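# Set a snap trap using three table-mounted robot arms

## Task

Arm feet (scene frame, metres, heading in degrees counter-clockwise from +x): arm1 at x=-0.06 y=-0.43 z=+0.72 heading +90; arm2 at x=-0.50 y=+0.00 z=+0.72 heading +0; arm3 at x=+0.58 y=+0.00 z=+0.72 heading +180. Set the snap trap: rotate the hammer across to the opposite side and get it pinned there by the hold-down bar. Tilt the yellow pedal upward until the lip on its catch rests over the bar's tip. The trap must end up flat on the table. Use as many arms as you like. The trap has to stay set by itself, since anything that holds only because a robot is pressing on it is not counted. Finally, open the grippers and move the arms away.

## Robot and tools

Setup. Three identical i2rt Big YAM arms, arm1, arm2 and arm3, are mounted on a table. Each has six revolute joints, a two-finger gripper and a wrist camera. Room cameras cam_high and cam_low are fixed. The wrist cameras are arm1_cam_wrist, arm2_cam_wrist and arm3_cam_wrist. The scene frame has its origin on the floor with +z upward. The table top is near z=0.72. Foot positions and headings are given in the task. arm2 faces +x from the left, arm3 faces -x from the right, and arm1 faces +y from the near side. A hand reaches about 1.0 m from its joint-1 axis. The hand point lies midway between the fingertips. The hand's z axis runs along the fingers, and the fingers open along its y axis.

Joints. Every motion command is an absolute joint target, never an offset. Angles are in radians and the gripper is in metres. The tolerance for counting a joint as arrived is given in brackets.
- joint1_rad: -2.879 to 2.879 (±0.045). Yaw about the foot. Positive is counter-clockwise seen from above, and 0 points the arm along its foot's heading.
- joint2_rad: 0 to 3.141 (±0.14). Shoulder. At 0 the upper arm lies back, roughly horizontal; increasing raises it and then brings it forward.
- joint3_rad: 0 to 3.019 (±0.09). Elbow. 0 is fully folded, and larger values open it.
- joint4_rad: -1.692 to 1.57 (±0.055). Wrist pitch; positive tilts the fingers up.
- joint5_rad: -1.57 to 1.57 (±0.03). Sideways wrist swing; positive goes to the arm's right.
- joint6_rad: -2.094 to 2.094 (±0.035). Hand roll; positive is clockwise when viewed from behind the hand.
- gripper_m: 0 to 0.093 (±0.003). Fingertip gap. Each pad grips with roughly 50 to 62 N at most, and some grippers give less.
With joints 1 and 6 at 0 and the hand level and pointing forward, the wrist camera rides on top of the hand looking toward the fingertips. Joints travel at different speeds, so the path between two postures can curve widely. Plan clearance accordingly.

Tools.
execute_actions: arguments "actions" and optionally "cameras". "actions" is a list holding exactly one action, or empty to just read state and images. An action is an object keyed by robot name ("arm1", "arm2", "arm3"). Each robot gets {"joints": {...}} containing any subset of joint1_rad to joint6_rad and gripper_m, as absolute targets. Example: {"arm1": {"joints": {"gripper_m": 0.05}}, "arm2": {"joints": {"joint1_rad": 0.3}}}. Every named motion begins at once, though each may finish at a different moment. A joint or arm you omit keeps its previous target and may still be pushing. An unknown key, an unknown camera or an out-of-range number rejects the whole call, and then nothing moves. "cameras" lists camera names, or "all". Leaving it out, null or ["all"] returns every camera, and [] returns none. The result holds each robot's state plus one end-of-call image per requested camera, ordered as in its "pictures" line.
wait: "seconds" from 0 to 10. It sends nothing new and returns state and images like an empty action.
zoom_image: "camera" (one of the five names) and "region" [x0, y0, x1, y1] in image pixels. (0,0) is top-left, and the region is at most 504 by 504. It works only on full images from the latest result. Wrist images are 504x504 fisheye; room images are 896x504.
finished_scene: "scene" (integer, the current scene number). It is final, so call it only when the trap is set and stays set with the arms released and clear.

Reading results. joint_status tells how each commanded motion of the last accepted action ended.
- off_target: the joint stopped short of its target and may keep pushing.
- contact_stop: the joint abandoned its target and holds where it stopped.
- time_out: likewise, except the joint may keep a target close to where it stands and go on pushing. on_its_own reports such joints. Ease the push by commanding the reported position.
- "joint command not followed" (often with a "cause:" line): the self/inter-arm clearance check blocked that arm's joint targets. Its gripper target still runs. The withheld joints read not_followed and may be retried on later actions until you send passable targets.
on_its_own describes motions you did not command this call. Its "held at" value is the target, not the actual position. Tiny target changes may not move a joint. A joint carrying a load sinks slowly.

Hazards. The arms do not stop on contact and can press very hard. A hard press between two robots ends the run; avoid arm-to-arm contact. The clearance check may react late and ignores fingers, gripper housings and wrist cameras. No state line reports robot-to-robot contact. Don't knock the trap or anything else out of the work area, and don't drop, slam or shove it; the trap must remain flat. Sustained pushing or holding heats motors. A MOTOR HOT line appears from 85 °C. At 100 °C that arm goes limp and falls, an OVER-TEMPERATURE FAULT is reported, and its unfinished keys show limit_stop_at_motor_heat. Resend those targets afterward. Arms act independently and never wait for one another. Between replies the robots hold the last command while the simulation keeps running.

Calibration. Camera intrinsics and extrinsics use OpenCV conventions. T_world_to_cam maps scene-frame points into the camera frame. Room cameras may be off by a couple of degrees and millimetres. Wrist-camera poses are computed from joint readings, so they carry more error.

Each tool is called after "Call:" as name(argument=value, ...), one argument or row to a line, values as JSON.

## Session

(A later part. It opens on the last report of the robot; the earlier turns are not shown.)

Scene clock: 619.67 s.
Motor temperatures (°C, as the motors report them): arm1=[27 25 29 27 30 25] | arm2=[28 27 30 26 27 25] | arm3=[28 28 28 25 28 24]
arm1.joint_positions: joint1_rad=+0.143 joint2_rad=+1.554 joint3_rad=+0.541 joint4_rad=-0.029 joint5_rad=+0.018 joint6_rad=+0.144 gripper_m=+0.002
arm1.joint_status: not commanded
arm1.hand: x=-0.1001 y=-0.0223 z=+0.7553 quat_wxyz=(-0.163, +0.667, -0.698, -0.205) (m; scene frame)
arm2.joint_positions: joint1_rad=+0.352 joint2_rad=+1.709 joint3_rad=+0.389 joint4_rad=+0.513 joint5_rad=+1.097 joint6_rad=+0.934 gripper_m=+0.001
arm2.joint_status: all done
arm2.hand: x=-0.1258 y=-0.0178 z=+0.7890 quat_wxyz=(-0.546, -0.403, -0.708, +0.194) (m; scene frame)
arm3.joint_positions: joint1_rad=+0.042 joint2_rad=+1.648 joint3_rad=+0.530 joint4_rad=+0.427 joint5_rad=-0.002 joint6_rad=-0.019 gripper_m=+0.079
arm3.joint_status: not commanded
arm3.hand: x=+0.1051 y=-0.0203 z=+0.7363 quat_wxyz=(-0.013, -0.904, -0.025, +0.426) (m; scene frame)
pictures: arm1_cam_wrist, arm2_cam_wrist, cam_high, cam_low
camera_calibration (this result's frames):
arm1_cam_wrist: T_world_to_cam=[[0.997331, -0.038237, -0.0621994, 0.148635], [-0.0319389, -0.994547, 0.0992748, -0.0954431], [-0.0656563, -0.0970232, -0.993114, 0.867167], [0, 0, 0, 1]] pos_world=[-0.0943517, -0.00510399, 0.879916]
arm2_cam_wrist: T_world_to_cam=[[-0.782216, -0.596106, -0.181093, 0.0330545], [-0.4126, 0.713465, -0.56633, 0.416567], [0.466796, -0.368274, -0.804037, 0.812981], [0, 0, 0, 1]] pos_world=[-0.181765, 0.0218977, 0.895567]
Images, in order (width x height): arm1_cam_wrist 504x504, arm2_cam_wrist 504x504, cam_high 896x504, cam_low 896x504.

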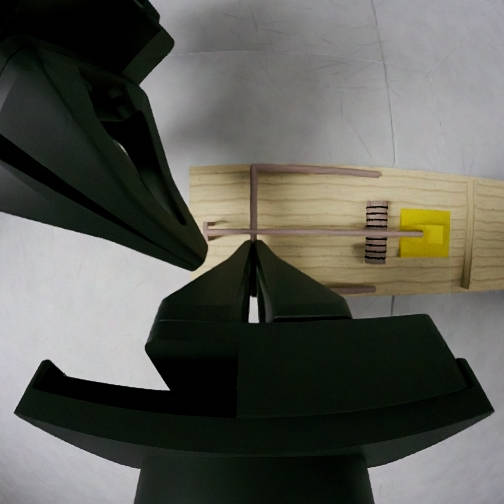

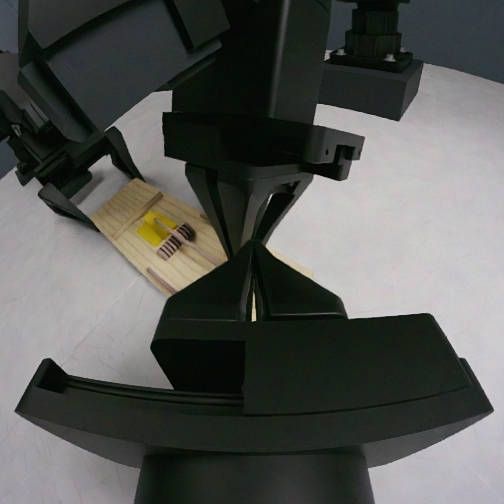

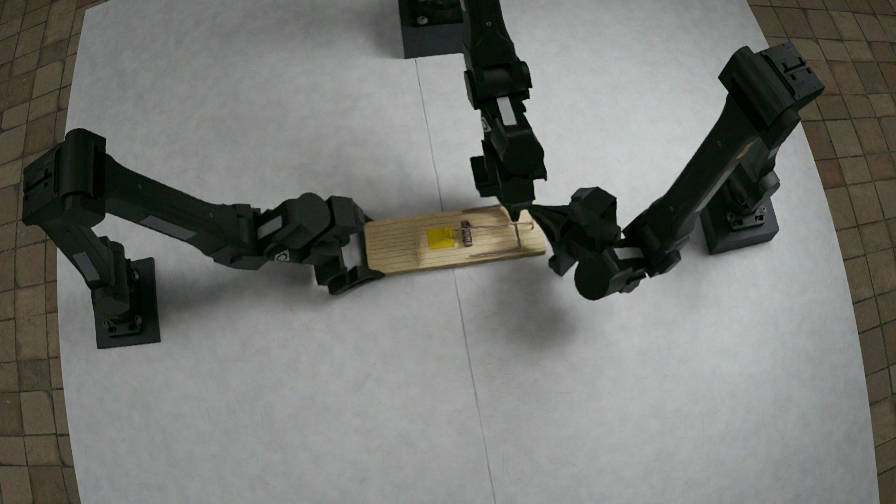

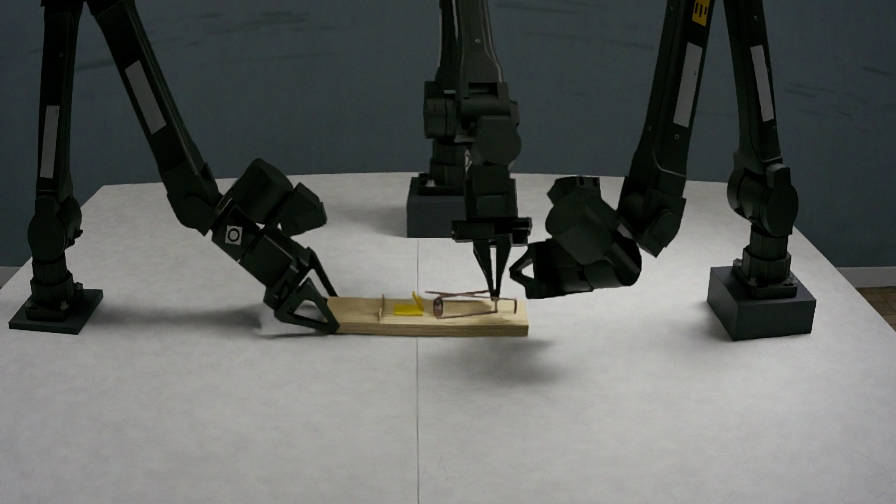

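Call:
execute_actions(
  actions=[
    {"arm2":{"joints":{"joint1_rad":0.6,"joint2_rad":1.5,"joint3_rad":0.25}},"arm1":{"joints":{"joint2_rad":1.66}}},
  ],
  cameras=["cam_low","arm3_cam_wrist"],
)

Call:
zoom_image(
  camera="cam_low",
  region=[370, 265, 540, 345],
)

Scene clock: 628.30 s.
Motor temperatures (°C, as the motors report them): arm1=[27 25 29 27 30 25] | arm2=[28 27 30 26 27 25] | arm3=[28 28 28 25 28 24]
arm1.joint_positions: joint1_rad=+0.143 joint2_rad=+1.583 joint3_rad=+0.548 joint4_rad=-0.026 joint5_rad=+0.016 joint6_rad=+0.144 gripper_m=+0.002
arm1.joint_status: all done
arm1.hand: x=-0.1005 y=-0.0227 z=+0.7463 quat_wxyz=(-0.157, +0.669, -0.699, -0.198) (m; scene frame)
arm2.joint_positions: joint1_rad=+0.598 joint2_rad=+1.498 joint3_rad=+0.249 joint4_rad=+0.513 joint5_rad=+1.097 joint6_rad=+0.934 gripper_m=+0.001
arm2.joint_status: all done
arm2.hand: x=-0.1696 y=+0.0473 z=+0.8210 quat_wxyz=(-0.580, -0.329, -0.739, +0.101) (m; scene frame)
arm3.joint_positions: joint1_rad=+0.042 joint2_rad=+1.648 joint3_rad=+0.530 joint4_rad=+0.427 joint5_rad=+0.000 joint6_rad=-0.022 gripper_m=+0.079
arm3.joint_status: not commanded
arm3.hand: x=+0.1050 y=-0.0200 z=+0.7363 quat_wxyz=(-0.011, -0.904, -0.026, +0.426) (m; scene frame)
pictures: arm3_cam_wrist, cam_low
camera_calibration (this result's frames):
arm3_cam_wrist: T_world_to_cam=[[-0.0500735, 0.99868, 0.0114043, 0.0158951], [0.966287, 0.0513304, -0.252299, 0.094262], [-0.252551, -0.00161368, -0.967582, 0.862262], [0, 0, 0, 1]] pos_world=[0.127477, -0.0193213, 0.85791]
Images, in order (width x height): arm3_cam_wrist 504x504, cam_low 896x504.

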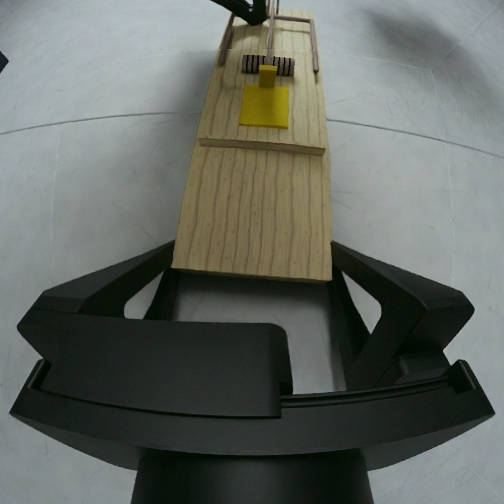

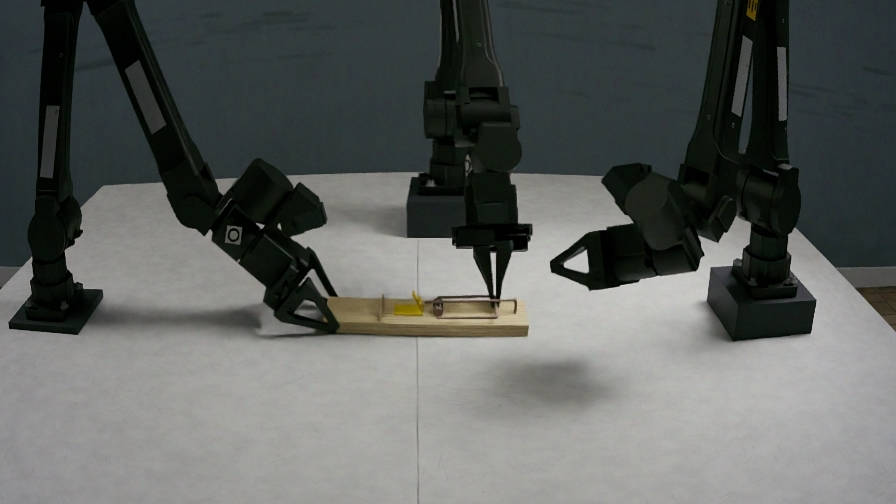

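Region (370, 265, 540, 345) of cam_low's 896x504 image, scaled by 2.965, with more detail than that image has; it fills the top 237 rows of this view, and the rest is white.

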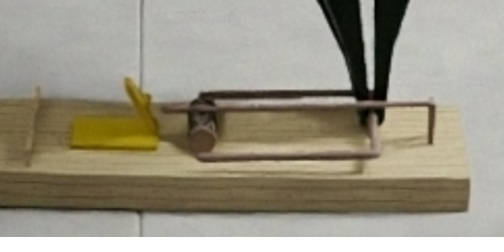

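Call:
execute_actions(
  actions=[
    {"arm3":{"joints":{"gripper_m":0.093}}},
  ],
  cameras=[],
)

Call:
execute_actions(
  actions=[
    {"arm3":{"joints":{"joint2_rad":1.54,"joint3_rad":0.56}}},
  ],
  cameras=[],
)

Call:
execute_actions(
  actions=[
    {"arm3":{"joints":{"gripper_m":0.0,"joint1_rad":0.015,"joint2_rad":1.655,"joint3_rad":0.75,"joint4_rad":0.26,"joint5_rad":0.0,"joint6_rad":0.0}}},
  ],
  cameras=["cam_low","arm3_cam_wrist","arm1_cam_wrist"],
)

Scene clock: 642.37 s.
Motor temperatures (°C, as the motors report them): arm1=[27 25 29 27 30 25] | arm2=[28 27 30 26 28 25] | arm3=[28 28 28 25 28 25]
arm1.joint_positions: joint1_rad=+0.143 joint2_rad=+1.584 joint3_rad=+0.548 joint4_rad=-0.026 joint5_rad=+0.016 joint6_rad=+0.144 gripper_m=+0.002
arm1.joint_status: not commanded
arm1.hand: x=-0.1005 y=-0.0229 z=+0.7460 quat_wxyz=(-0.157, +0.669, -0.699, -0.198) (m; scene frame)
arm2.joint_positions: joint1_rad=+0.598 joint2_rad=+1.498 joint3_rad=+0.249 joint4_rad=+0.513 joint5_rad=+1.097 joint6_rad=+0.934 gripper_m=+0.001
arm2.joint_status: not commanded
arm2.hand: x=-0.1696 y=+0.0473 z=+0.8210 quat_wxyz=(-0.580, -0.329, -0.739, +0.101) (m; scene frame)
arm3.joint_positions: joint1_rad=+0.042 joint2_rad=+1.648 joint3_rad=+0.528 joint4_rad=+0.427 joint5_rad=-0.014 joint6_rad=-0.018 gripper_m=+0.093
arm3.joint_status: all done
arm3.hand: x=+0.1063 y=-0.0223 z=+0.7355 quat_wxyz=(-0.018, -0.904, -0.027, +0.425) (m; scene frame)
pictures: none
No camera images: the call's "cameras" was empty. Leave "cameras" out to get every camera's image.

Scene clock: 643.23 s.
Motor temperatures (°C, as the motors report them): arm1=[27 25 29 27 30 25] | arm2=[28 27 30 26 28 25] | arm3=[28 28 28 25 28 25]
arm1.joint_positions: joint1_rad=+0.143 joint2_rad=+1.584 joint3_rad=+0.548 joint4_rad=-0.026 joint5_rad=+0.016 joint6_rad=+0.144 gripper_m=+0.002
arm1.joint_status: not commanded
arm1.hand: x=-0.1005 y=-0.0229 z=+0.7460 quat_wxyz=(-0.157, +0.669, -0.699, -0.198) (m; scene frame)
arm2.joint_positions: joint1_rad=+0.598 joint2_rad=+1.498 joint3_rad=+0.249 joint4_rad=+0.513 joint5_rad=+1.097 joint6_rad=+0.934 gripper_m=+0.001
arm2.joint_status: not commanded
arm2.hand: x=-0.1696 y=+0.0473 z=+0.8210 quat_wxyz=(-0.580, -0.329, -0.739, +0.101) (m; scene frame)
arm3.joint_positions: joint1_rad=+0.042 joint2_rad=+1.539 joint3_rad=+0.528 joint4_rad=+0.426 joint5_rad=-0.014 joint6_rad=-0.016 gripper_m=+0.093
arm3.joint_status: all done
arm3.hand: x=+0.0953 y=-0.0221 z=+0.7850 quat_wxyz=(-0.019, -0.880, -0.026, +0.473) (m; scene frame)
pictures: none
No camera images: the call's "cameras" was empty. Leave "cameras" out to get every camera's image.

Scene clock: 644.23 s.
Motor temperatures (°C, as the motors report them): arm1=[27 25 29 27 30 25] | arm2=[28 27 30 26 28 25] | arm3=[28 28 29 25 28 25]
arm1.joint_positions: joint1_rad=+0.143 joint2_rad=+1.584 joint3_rad=+0.548 joint4_rad=-0.026 joint5_rad=+0.016 joint6_rad=+0.144 gripper_m=+0.002
arm1.joint_status: not commanded
arm1.hand: x=-0.1005 y=-0.0229 z=+0.7460 quat_wxyz=(-0.157, +0.669, -0.699, -0.198) (m; scene frame)
arm2.joint_positions: joint1_rad=+0.598 joint2_rad=+1.498 joint3_rad=+0.249 joint4_rad=+0.513 joint5_rad=+1.097 joint6_rad=+0.934 gripper_m=+0.001
arm2.joint_status: not commanded
arm2.hand: x=-0.1696 y=+0.0473 z=+0.8210 quat_wxyz=(-0.580, -0.329, -0.739, +0.101) (m; scene frame)
arm3.joint_positions: joint1_rad=+0.027 joint2_rad=+1.667 joint3_rad=+0.714 joint4_rad=+0.270 joint5_rad=-0.002 joint6_rad=-0.012 gripper_m=+0.001
arm3.joint_status: all done
arm3.hand: x=+0.0426 y=-0.0143 z=+0.7674 quat_wxyz=(-0.011, -0.903, -0.015, +0.429) (m; scene frame)
pictures: arm1_cam_wrist, arm3_cam_wrist, cam_low
camera_calibration (this result's frames):
arm1_cam_wrist: T_world_to_cam=[[0.997409, -0.038336, -0.0608758, 0.147423], [-0.0308304, -0.992323, 0.119771, -0.110248], [-0.065, -0.117583, -0.990933, 0.855862], [0, 0, 0, 1]] pos_world=[-0.0948095, -0.00311511, 0.870281]
arm3_cam_wrist: T_world_to_cam=[[-0.0293426, 0.999566, 0.00248317, 0.0126698], [0.965528, 0.028986, -0.258679, 0.166819], [-0.258639, -0.00519276, -0.96596, 0.875615], [0, 0, 0, 1]] pos_world=[0.0657713, -0.0129529, 0.88893]
Images, in order (width x height): arm1_cam_wrist 504x504, arm3_cam_wrist 504x504, cam_low 896x504.

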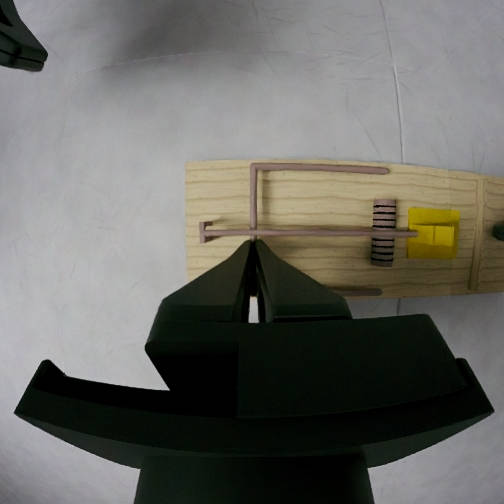

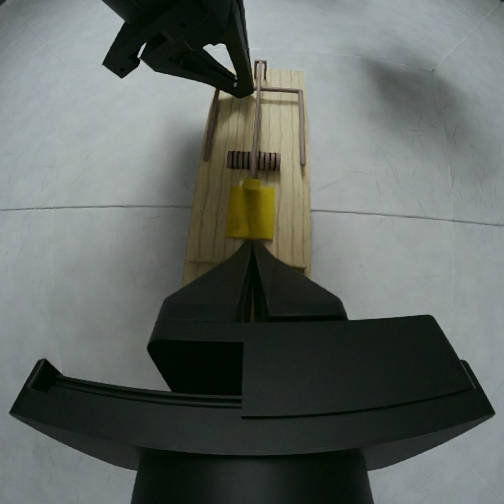

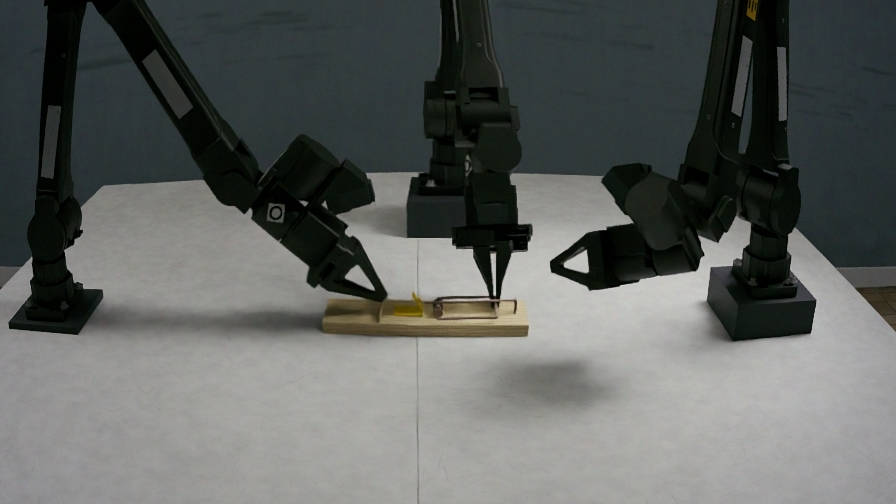

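Call:
execute_actions(
  actions=[
    {"arm3":{"joints":{"joint2_rad":1.69,"joint3_rad":0.96,"joint4_rad":-0.18}}},
  ],
  cameras=["cam_low"],
)

Call:
execute_actions(
  actions=[
    {"arm3":{"joints":{"joint2_rad":1.745,"joint3_rad":1.03,"joint4_rad":-0.2}}},
  ],
  cameras=["cam_low","arm1_cam_wrist"],
)

Call:
zoom_image(
  camera="cam_low",
  region=[370, 265, 540, 345],
)

Scene clock: 660.27 s.
Motor temperatures (°C, as the motors report them): arm1=[27 25 29 27 30 25] | arm2=[28 27 30 26 28 25] | arm3=[28 28 30 25 28 24]
arm1.joint_positions: joint1_rad=+0.143 joint2_rad=+1.584 joint3_rad=+0.548 joint4_rad=-0.026 joint5_rad=+0.016 joint6_rad=+0.144 gripper_m=+0.002
arm1.joint_status: not commanded
arm1.hand: x=-0.1005 y=-0.0229 z=+0.7460 quat_wxyz=(-0.157, +0.669, -0.699, -0.198) (m; scene frame)
arm2.joint_positions: joint1_rad=+0.598 joint2_rad=+1.498 joint3_rad=+0.249 joint4_rad=+0.513 joint5_rad=+1.097 joint6_rad=+0.934 gripper_m=+0.001
arm2.joint_status: not commanded
arm2.hand: x=-0.1696 y=+0.0473 z=+0.8210 quat_wxyz=(-0.580, -0.329, -0.739, +0.101) (m; scene frame)
arm3.joint_positions: joint1_rad=+0.027 joint2_rad=+1.697 joint3_rad=+0.929 joint4_rad=-0.170 joint5_rad=-0.002 joint6_rad=-0.012 gripper_m=+0.001
arm3.joint_status: all done
arm3.hand: x=+0.0231 y=-0.0148 z=+0.7674 quat_wxyz=(-0.011, -0.950, -0.017, +0.311) (m; scene frame)
pictures: cam_low
Images, in order (width x height): cam_low 896x504.

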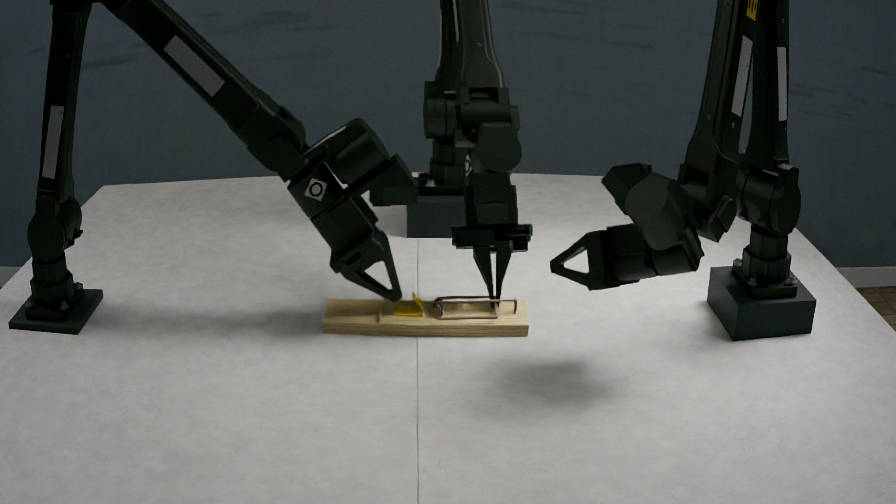

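Scene clock: 660.97 s.
Motor temperatures (°C, as the motors report them): arm1=[27 25 29 27 30 25] | arm2=[28 27 30 26 28 25] | arm3=[28 28 30 25 28 24]
arm1.joint_positions: joint1_rad=+0.143 joint2_rad=+1.584 joint3_rad=+0.548 joint4_rad=-0.026 joint5_rad=+0.016 joint6_rad=+0.144 gripper_m=+0.002
arm1.joint_status: not commanded
arm1.hand: x=-0.1005 y=-0.0229 z=+0.7460 quat_wxyz=(-0.157, +0.669, -0.699, -0.198) (m; scene frame)
arm2.joint_positions: joint1_rad=+0.598 joint2_rad=+1.498 joint3_rad=+0.249 joint4_rad=+0.513 joint5_rad=+1.097 joint6_rad=+0.934 gripper_m=+0.001
arm2.joint_status: not commanded
arm2.hand: x=-0.1696 y=+0.0473 z=+0.8210 quat_wxyz=(-0.580, -0.329, -0.739, +0.101) (m; scene frame)
arm3.joint_positions: joint1_rad=+0.027 joint2_rad=+1.749 joint3_rad=+0.979 joint4_rad=-0.191 joint5_rad=-0.002 joint6_rad=-0.012 gripper_m=+0.001
arm3.joint_status: all done
arm3.hand: x=+0.0094 y=-0.0154 z=+0.7573 quat_wxyz=(-0.010, -0.954, -0.017, +0.301) (m; scene frame)
pictures: arm1_cam_wrist, cam_low
camera_calibration (this result's frames):
arm1_cam_wrist: T_world_to_cam=[[0.997409, -0.038336, -0.0608758, 0.147423], [-0.0308304, -0.992323, 0.119771, -0.110248], [-0.065, -0.117583, -0.990933, 0.855862], [0, 0, 0, 1]] pos_world=[-0.0948095, -0.00311511, 0.870281]
Images, in order (width x height): arm1_cam_wrist 504x504, cam_low 896x504.

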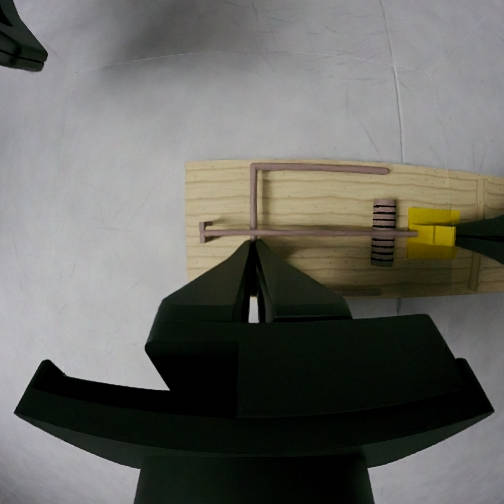

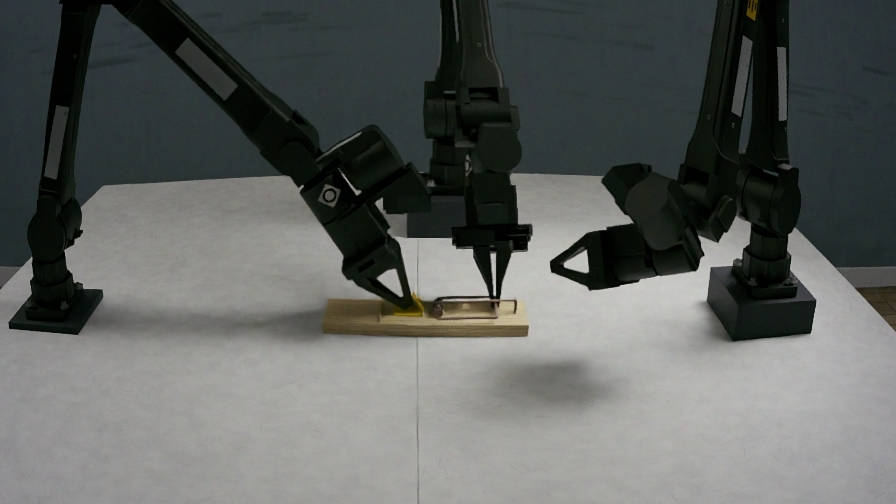

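Region (370, 265, 540, 345) of cam_low's 896x504 image, scaled by 2.965, with more detail than that image has; it fills the top 237 rows of this view, and the rest is white.

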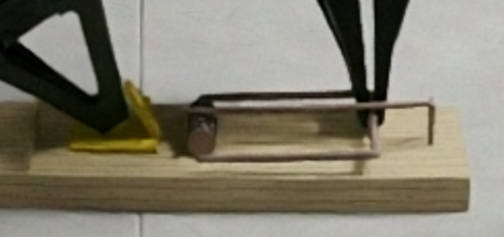

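Call:
execute_actions(
  actions=[
    {"arm3":{"joints":{"joint3_rad":1.055}}},
  ],
  cameras=["cam_low"],
)

Call:
zoom_image(
  camera="cam_low",
  region=[370, 265, 540, 345],
)

Scene clock: 667.67 s.
Motor temperatures (°C, as the motors report them): arm1=[27 25 29 27 30 25] | arm2=[28 27 29 26 28 25] | arm3=[28 28 31 25 28 24]
arm1.joint_positions: joint1_rad=+0.143 joint2_rad=+1.584 joint3_rad=+0.548 joint4_rad=-0.026 joint5_rad=+0.016 joint6_rad=+0.144 gripper_m=+0.002
arm1.joint_status: not commanded
arm1.hand: x=-0.1005 y=-0.0229 z=+0.7460 quat_wxyz=(-0.157, +0.669, -0.699, -0.198) (m; scene frame)
arm2.joint_positions: joint1_rad=+0.598 joint2_rad=+1.498 joint3_rad=+0.249 joint4_rad=+0.513 joint5_rad=+1.097 joint6_rad=+0.934 gripper_m=+0.001
arm2.joint_status: not commanded
arm2.hand: x=-0.1696 y=+0.0473 z=+0.8210 quat_wxyz=(-0.580, -0.329, -0.739, +0.101) (m; scene frame)
arm3.joint_positions: joint1_rad=+0.027 joint2_rad=+1.749 joint3_rad=+1.003 joint4_rad=-0.193 joint5_rad=-0.002 joint6_rad=-0.012 gripper_m=+0.001
arm3.joint_status: all done
arm3.hand: x=-0.0011 y=-0.0155 z=+0.7669 quat_wxyz=(-0.011, -0.950, -0.017, +0.311) (m; scene frame)
pictures: cam_low
Images, in order (width x height): cam_low 896x504.

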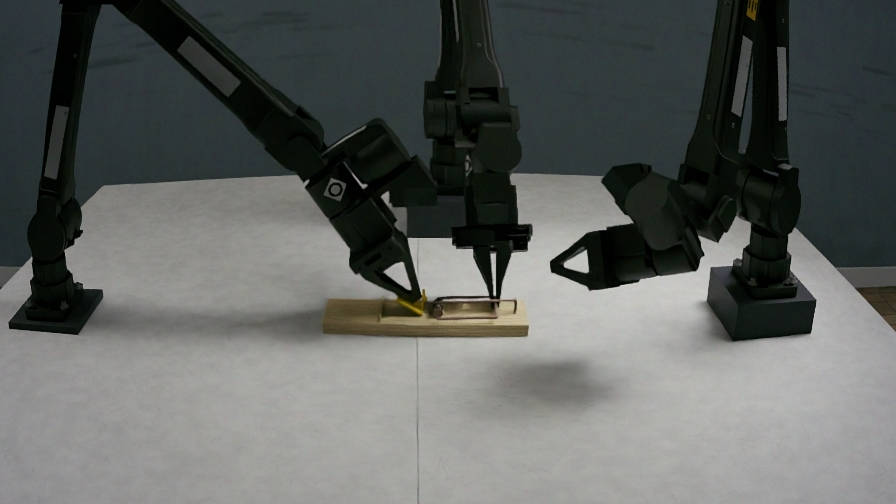

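Region (370, 265, 540, 345) of cam_low's 896x504 image, scaled by 2.965, with more detail than that image has; it fills the top 237 rows of this view, and the rest is white.

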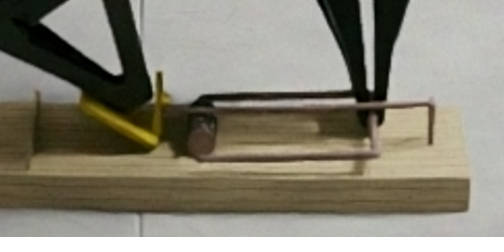

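Call:
execute_actions(
  actions=[
    {"arm1":{"joints":{"joint2_rad":1.585}}},
  ],
  cameras=[],
)

Call:
execute_actions(
  actions=[
    {"arm1":{"joints":{"gripper_m":0.012}}},
  ],
  cameras=[],
)

Call:
execute_actions(
  actions=[
    {"arm1":{"joints":{"joint2_rad":1.53}}},
  ],
  cameras=["cam_low","arm1_cam_wrist"],
)

Call:
zoom_image(
  camera="cam_low",
  region=[370, 265, 540, 345],
)

Scene clock: 675.33 s.
Motor temperatures (°C, as the motors report them): arm1=[27 25 29 27 30 25] | arm2=[28 27 29 26 28 25] | arm3=[28 28 31 25 28 24]
arm1.joint_positions: joint1_rad=+0.144 joint2_rad=+1.564 joint3_rad=+0.547 joint4_rad=-0.028 joint5_rad=+0.007 joint6_rad=+0.144 gripper_m=+0.002
arm1.joint_status: all done
arm1.hand: x=-0.1025 y=-0.0206 z=+0.7533 quat_wxyz=(-0.158, +0.668, -0.697, -0.207) (m; scene frame)
arm2.joint_positions: joint1_rad=+0.598 joint2_rad=+1.498 joint3_rad=+0.249 joint4_rad=+0.513 joint5_rad=+1.097 joint6_rad=+0.934 gripper_m=+0.001
arm2.joint_status: not commanded
arm2.hand: x=-0.1696 y=+0.0473 z=+0.8210 quat_wxyz=(-0.580, -0.329, -0.739, +0.101) (m; scene frame)
arm3.joint_positions: joint1_rad=+0.027 joint2_rad=+1.749 joint3_rad=+1.003 joint4_rad=-0.193 joint5_rad=-0.002 joint6_rad=-0.012 gripper_m=+0.001
arm3.joint_status: not commanded
arm3.hand: x=-0.0011 y=-0.0155 z=+0.7669 quat_wxyz=(-0.010, -0.950, -0.017, +0.311) (m; scene frame)
pictures: none
No camera images: the call's "cameras" was empty. Leave "cameras" out to get every camera's image.

Scene clock: 675.83 s.
Motor temperatures (°C, as the motors report them): arm1=[27 25 29 27 30 25] | arm2=[28 27 29 26 28 25] | arm3=[28 28 31 25 28 24]
arm1.joint_positions: joint1_rad=+0.146 joint2_rad=+1.567 joint3_rad=+0.546 joint4_rad=-0.032 joint5_rad=+0.003 joint6_rad=+0.144 gripper_m=+0.012
arm1.joint_status: all done
arm1.hand: x=-0.1042 y=-0.0229 z=+0.7513 quat_wxyz=(-0.154, +0.670, -0.696, -0.205) (m; scene frame)
arm2.joint_positions: joint1_rad=+0.598 joint2_rad=+1.498 joint3_rad=+0.249 joint4_rad=+0.513 joint5_rad=+1.097 joint6_rad=+0.934 gripper_m=+0.001
arm2.joint_status: not commanded
arm2.hand: x=-0.1696 y=+0.0473 z=+0.8210 quat_wxyz=(-0.580, -0.329, -0.739, +0.101) (m; scene frame)
arm3.joint_positions: joint1_rad=+0.027 joint2_rad=+1.749 joint3_rad=+1.003 joint4_rad=-0.193 joint5_rad=-0.002 joint6_rad=-0.012 gripper_m=+0.001
arm3.joint_status: not commanded
arm3.hand: x=-0.0011 y=-0.0155 z=+0.7669 quat_wxyz=(-0.010, -0.950, -0.017, +0.311) (m; scene frame)
pictures: none
No camera images: the call's "cameras" was empty. Leave "cameras" out to get every camera's image.

Scene clock: 676.53 s.
Motor temperatures (°C, as the motors report them): arm1=[27 25 29 27 30 25] | arm2=[28 27 29 26 28 25] | arm3=[28 28 31 25 28 24]
arm1.joint_positions: joint1_rad=+0.146 joint2_rad=+1.538 joint3_rad=+0.540 joint4_rad=-0.038 joint5_rad=+0.003 joint6_rad=+0.144 gripper_m=+0.012
arm1.joint_status: all done
arm1.hand: x=-0.1041 y=-0.0230 z=+0.7597 quat_wxyz=(-0.159, +0.669, -0.695, -0.211) (m; scene frame)
arm2.joint_positions: joint1_rad=+0.598 joint2_rad=+1.498 joint3_rad=+0.249 joint4_rad=+0.513 joint5_rad=+1.097 joint6_rad=+0.934 gripper_m=+0.001
arm2.joint_status: not commanded
arm2.hand: x=-0.1696 y=+0.0473 z=+0.8210 quat_wxyz=(-0.580, -0.329, -0.739, +0.101) (m; scene frame)
arm3.joint_positions: joint1_rad=+0.027 joint2_rad=+1.749 joint3_rad=+1.003 joint4_rad=-0.193 joint5_rad=-0.002 joint6_rad=-0.012 gripper_m=+0.001
arm3.joint_status: not commanded
arm3.hand: x=-0.0011 y=-0.0155 z=+0.7669 quat_wxyz=(-0.010, -0.950, -0.017, +0.311) (m; scene frame)
pictures: arm1_cam_wrist, cam_low
camera_calibration (this result's frames):
arm1_cam_wrist: T_world_to_cam=[[0.996757, -0.0269121, -0.0758353, 0.163358], [-0.0195359, -0.995153, 0.0963815, -0.0932133], [-0.0780616, -0.0945875, -0.992451, 0.869445], [0, 0, 0, 1]] pos_world=[-0.0967795, -0.00612662, 0.884254]
Images, in order (width x height): arm1_cam_wrist 504x504, cam_low 896x504.

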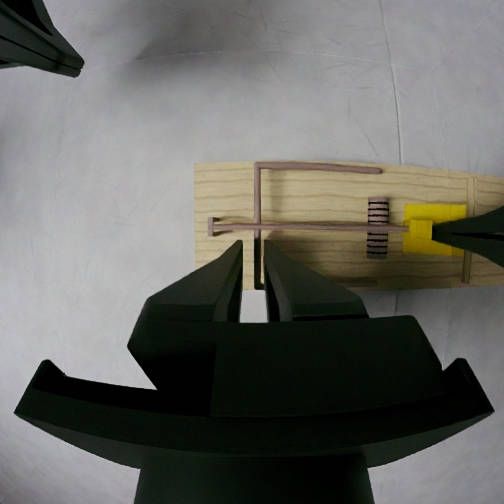

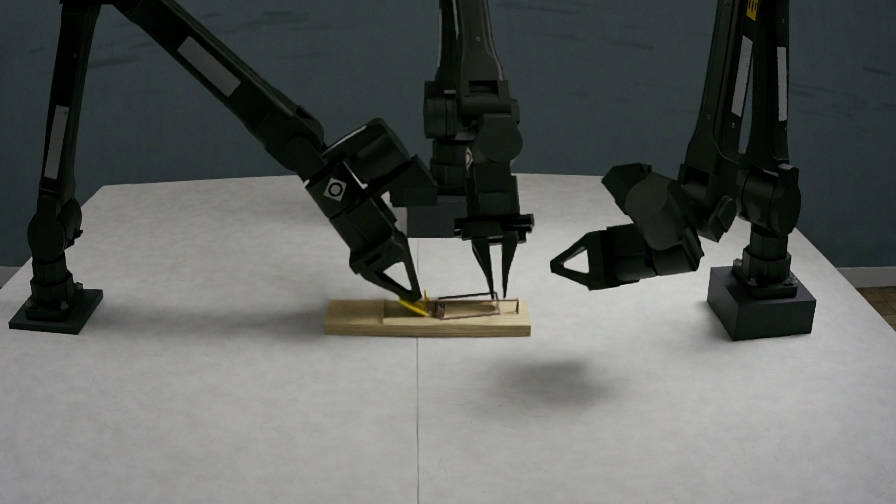

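Region (370, 265, 540, 345) of cam_low's 896x504 image, scaled by 2.965, with more detail than that image has; it fills the top 237 rows of this view, and the rest is white.

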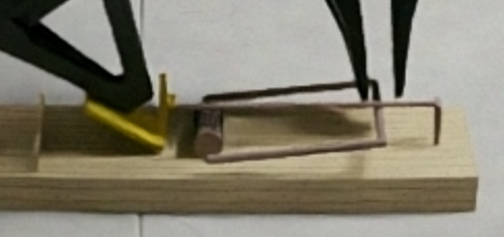

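Call:
execute_actions(
  actions=[
    {"arm3":{"joints":{"joint2_rad":1.66,"joint3_rad":1.02}},"arm1":{"joints":{"joint2_rad":1.4,"joint3_rad":0.52}}},
  ],
  cameras=["cam_low"],
)

Call:
execute_actions(
  actions=[
    {"arm3":{"joints":{"joint2_rad":1.1,"joint3_rad":0.75}},"arm1":{"joints":{"joint2_rad":0.9}},"arm2":{"joints":{"joint2_rad":1.1}}},
  ],
  cameras=["cam_low"],
)

Scene clock: 686.97 s.
Motor temperatures (°C, as the motors report them): arm1=[27 26 29 27 30 25] | arm2=[28 27 29 26 28 25] | arm3=[28 29 32 25 28 24]
arm1.joint_positions: joint1_rad=+0.146 joint2_rad=+1.394 joint3_rad=+0.525 joint4_rad=-0.042 joint5_rad=+0.003 joint6_rad=+0.144 gripper_m=+0.012
arm1.joint_status: all done
arm1.hand: x=-0.1046 y=-0.0129 z=+0.8107 quat_wxyz=(-0.196, +0.656, -0.682, -0.259) (m; scene frame)
arm2.joint_positions: joint1_rad=+0.598 joint2_rad=+1.498 joint3_rad=+0.249 joint4_rad=+0.513 joint5_rad=+1.097 joint6_rad=+0.934 gripper_m=+0.001
arm2.joint_status: not commanded
arm2.hand: x=-0.1696 y=+0.0473 z=+0.8210 quat_wxyz=(-0.580, -0.329, -0.739, +0.101) (m; scene frame)
arm3.joint_positions: joint1_rad=+0.027 joint2_rad=+1.661 joint3_rad=+1.003 joint4_rad=-0.193 joint5_rad=-0.002 joint6_rad=-0.012 gripper_m=+0.001
arm3.joint_status: all done
arm3.hand: x=-0.0074 y=-0.0149 z=+0.8163 quat_wxyz=(-0.011, -0.936, -0.016, +0.352) (m; scene frame)
pictures: cam_low
Images, in order (width x height): cam_low 896x504.

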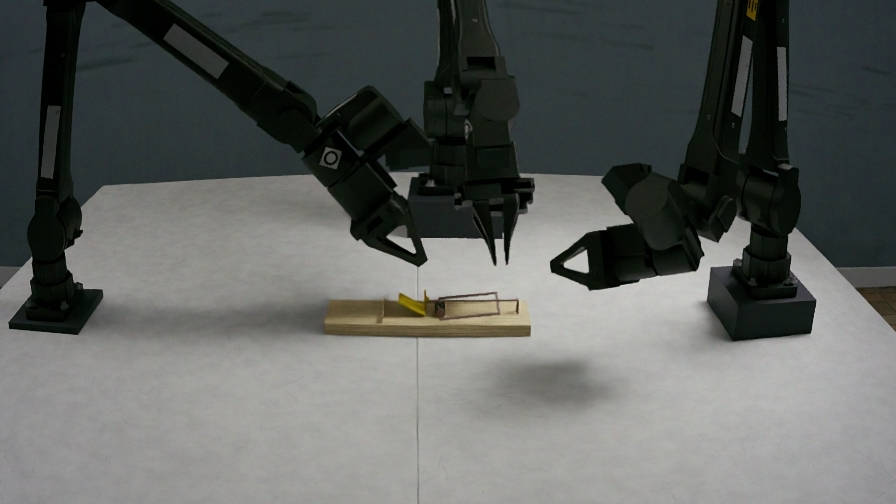

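Scene clock: 688.33 s.
Motor temperatures (°C, as the motors report them): arm1=[27 26 29 27 30 25] | arm2=[28 27 30 26 28 25] | arm3=[28 29 32 25 28 24]
arm1.joint_positions: joint1_rad=+0.146 joint2_rad=+0.896 joint3_rad=+0.525 joint4_rad=-0.042 joint5_rad=+0.003 joint6_rad=+0.144 gripper_m=+0.012
arm1.joint_status: all done
arm1.hand: x=-0.1024 y=-0.0128 z=+1.0128 quat_wxyz=(-0.332, +0.579, -0.604, -0.435) (m; scene frame)
arm2.joint_positions: joint1_rad=+0.598 joint2_rad=+1.099 joint3_rad=+0.249 joint4_rad=+0.513 joint5_rad=+1.097 joint6_rad=+0.934 gripper_m=+0.001
arm2.joint_status: all done
arm2.hand: x=-0.1604 y=+0.0541 z=+0.9337 quat_wxyz=(-0.650, -0.405, -0.642, -0.039) (m; scene frame)
arm3.joint_positions: joint1_rad=+0.027 joint2_rad=+1.097 joint3_rad=+0.745 joint4_rad=-0.198 joint5_rad=-0.002 joint6_rad=-0.012 gripper_m=+0.001
arm3.joint_status: all done
arm3.hand: x=+0.1025 y=-0.0095 z=+0.9719 quat_wxyz=(-0.011, -0.872, -0.014, +0.489) (m; scene frame)
pictures: cam_low
Images, in order (width x height): cam_low 896x504.

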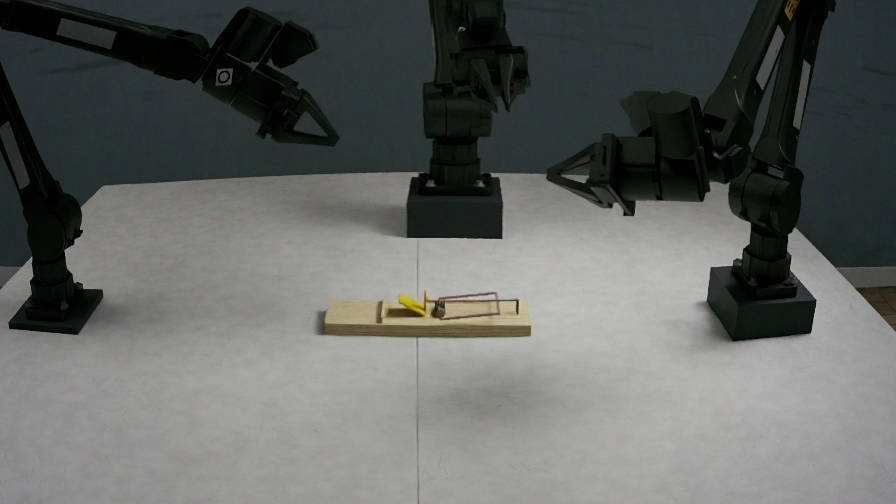

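Call:
finished_scene(
  scene=1,
)

The scene is finished: the task was done.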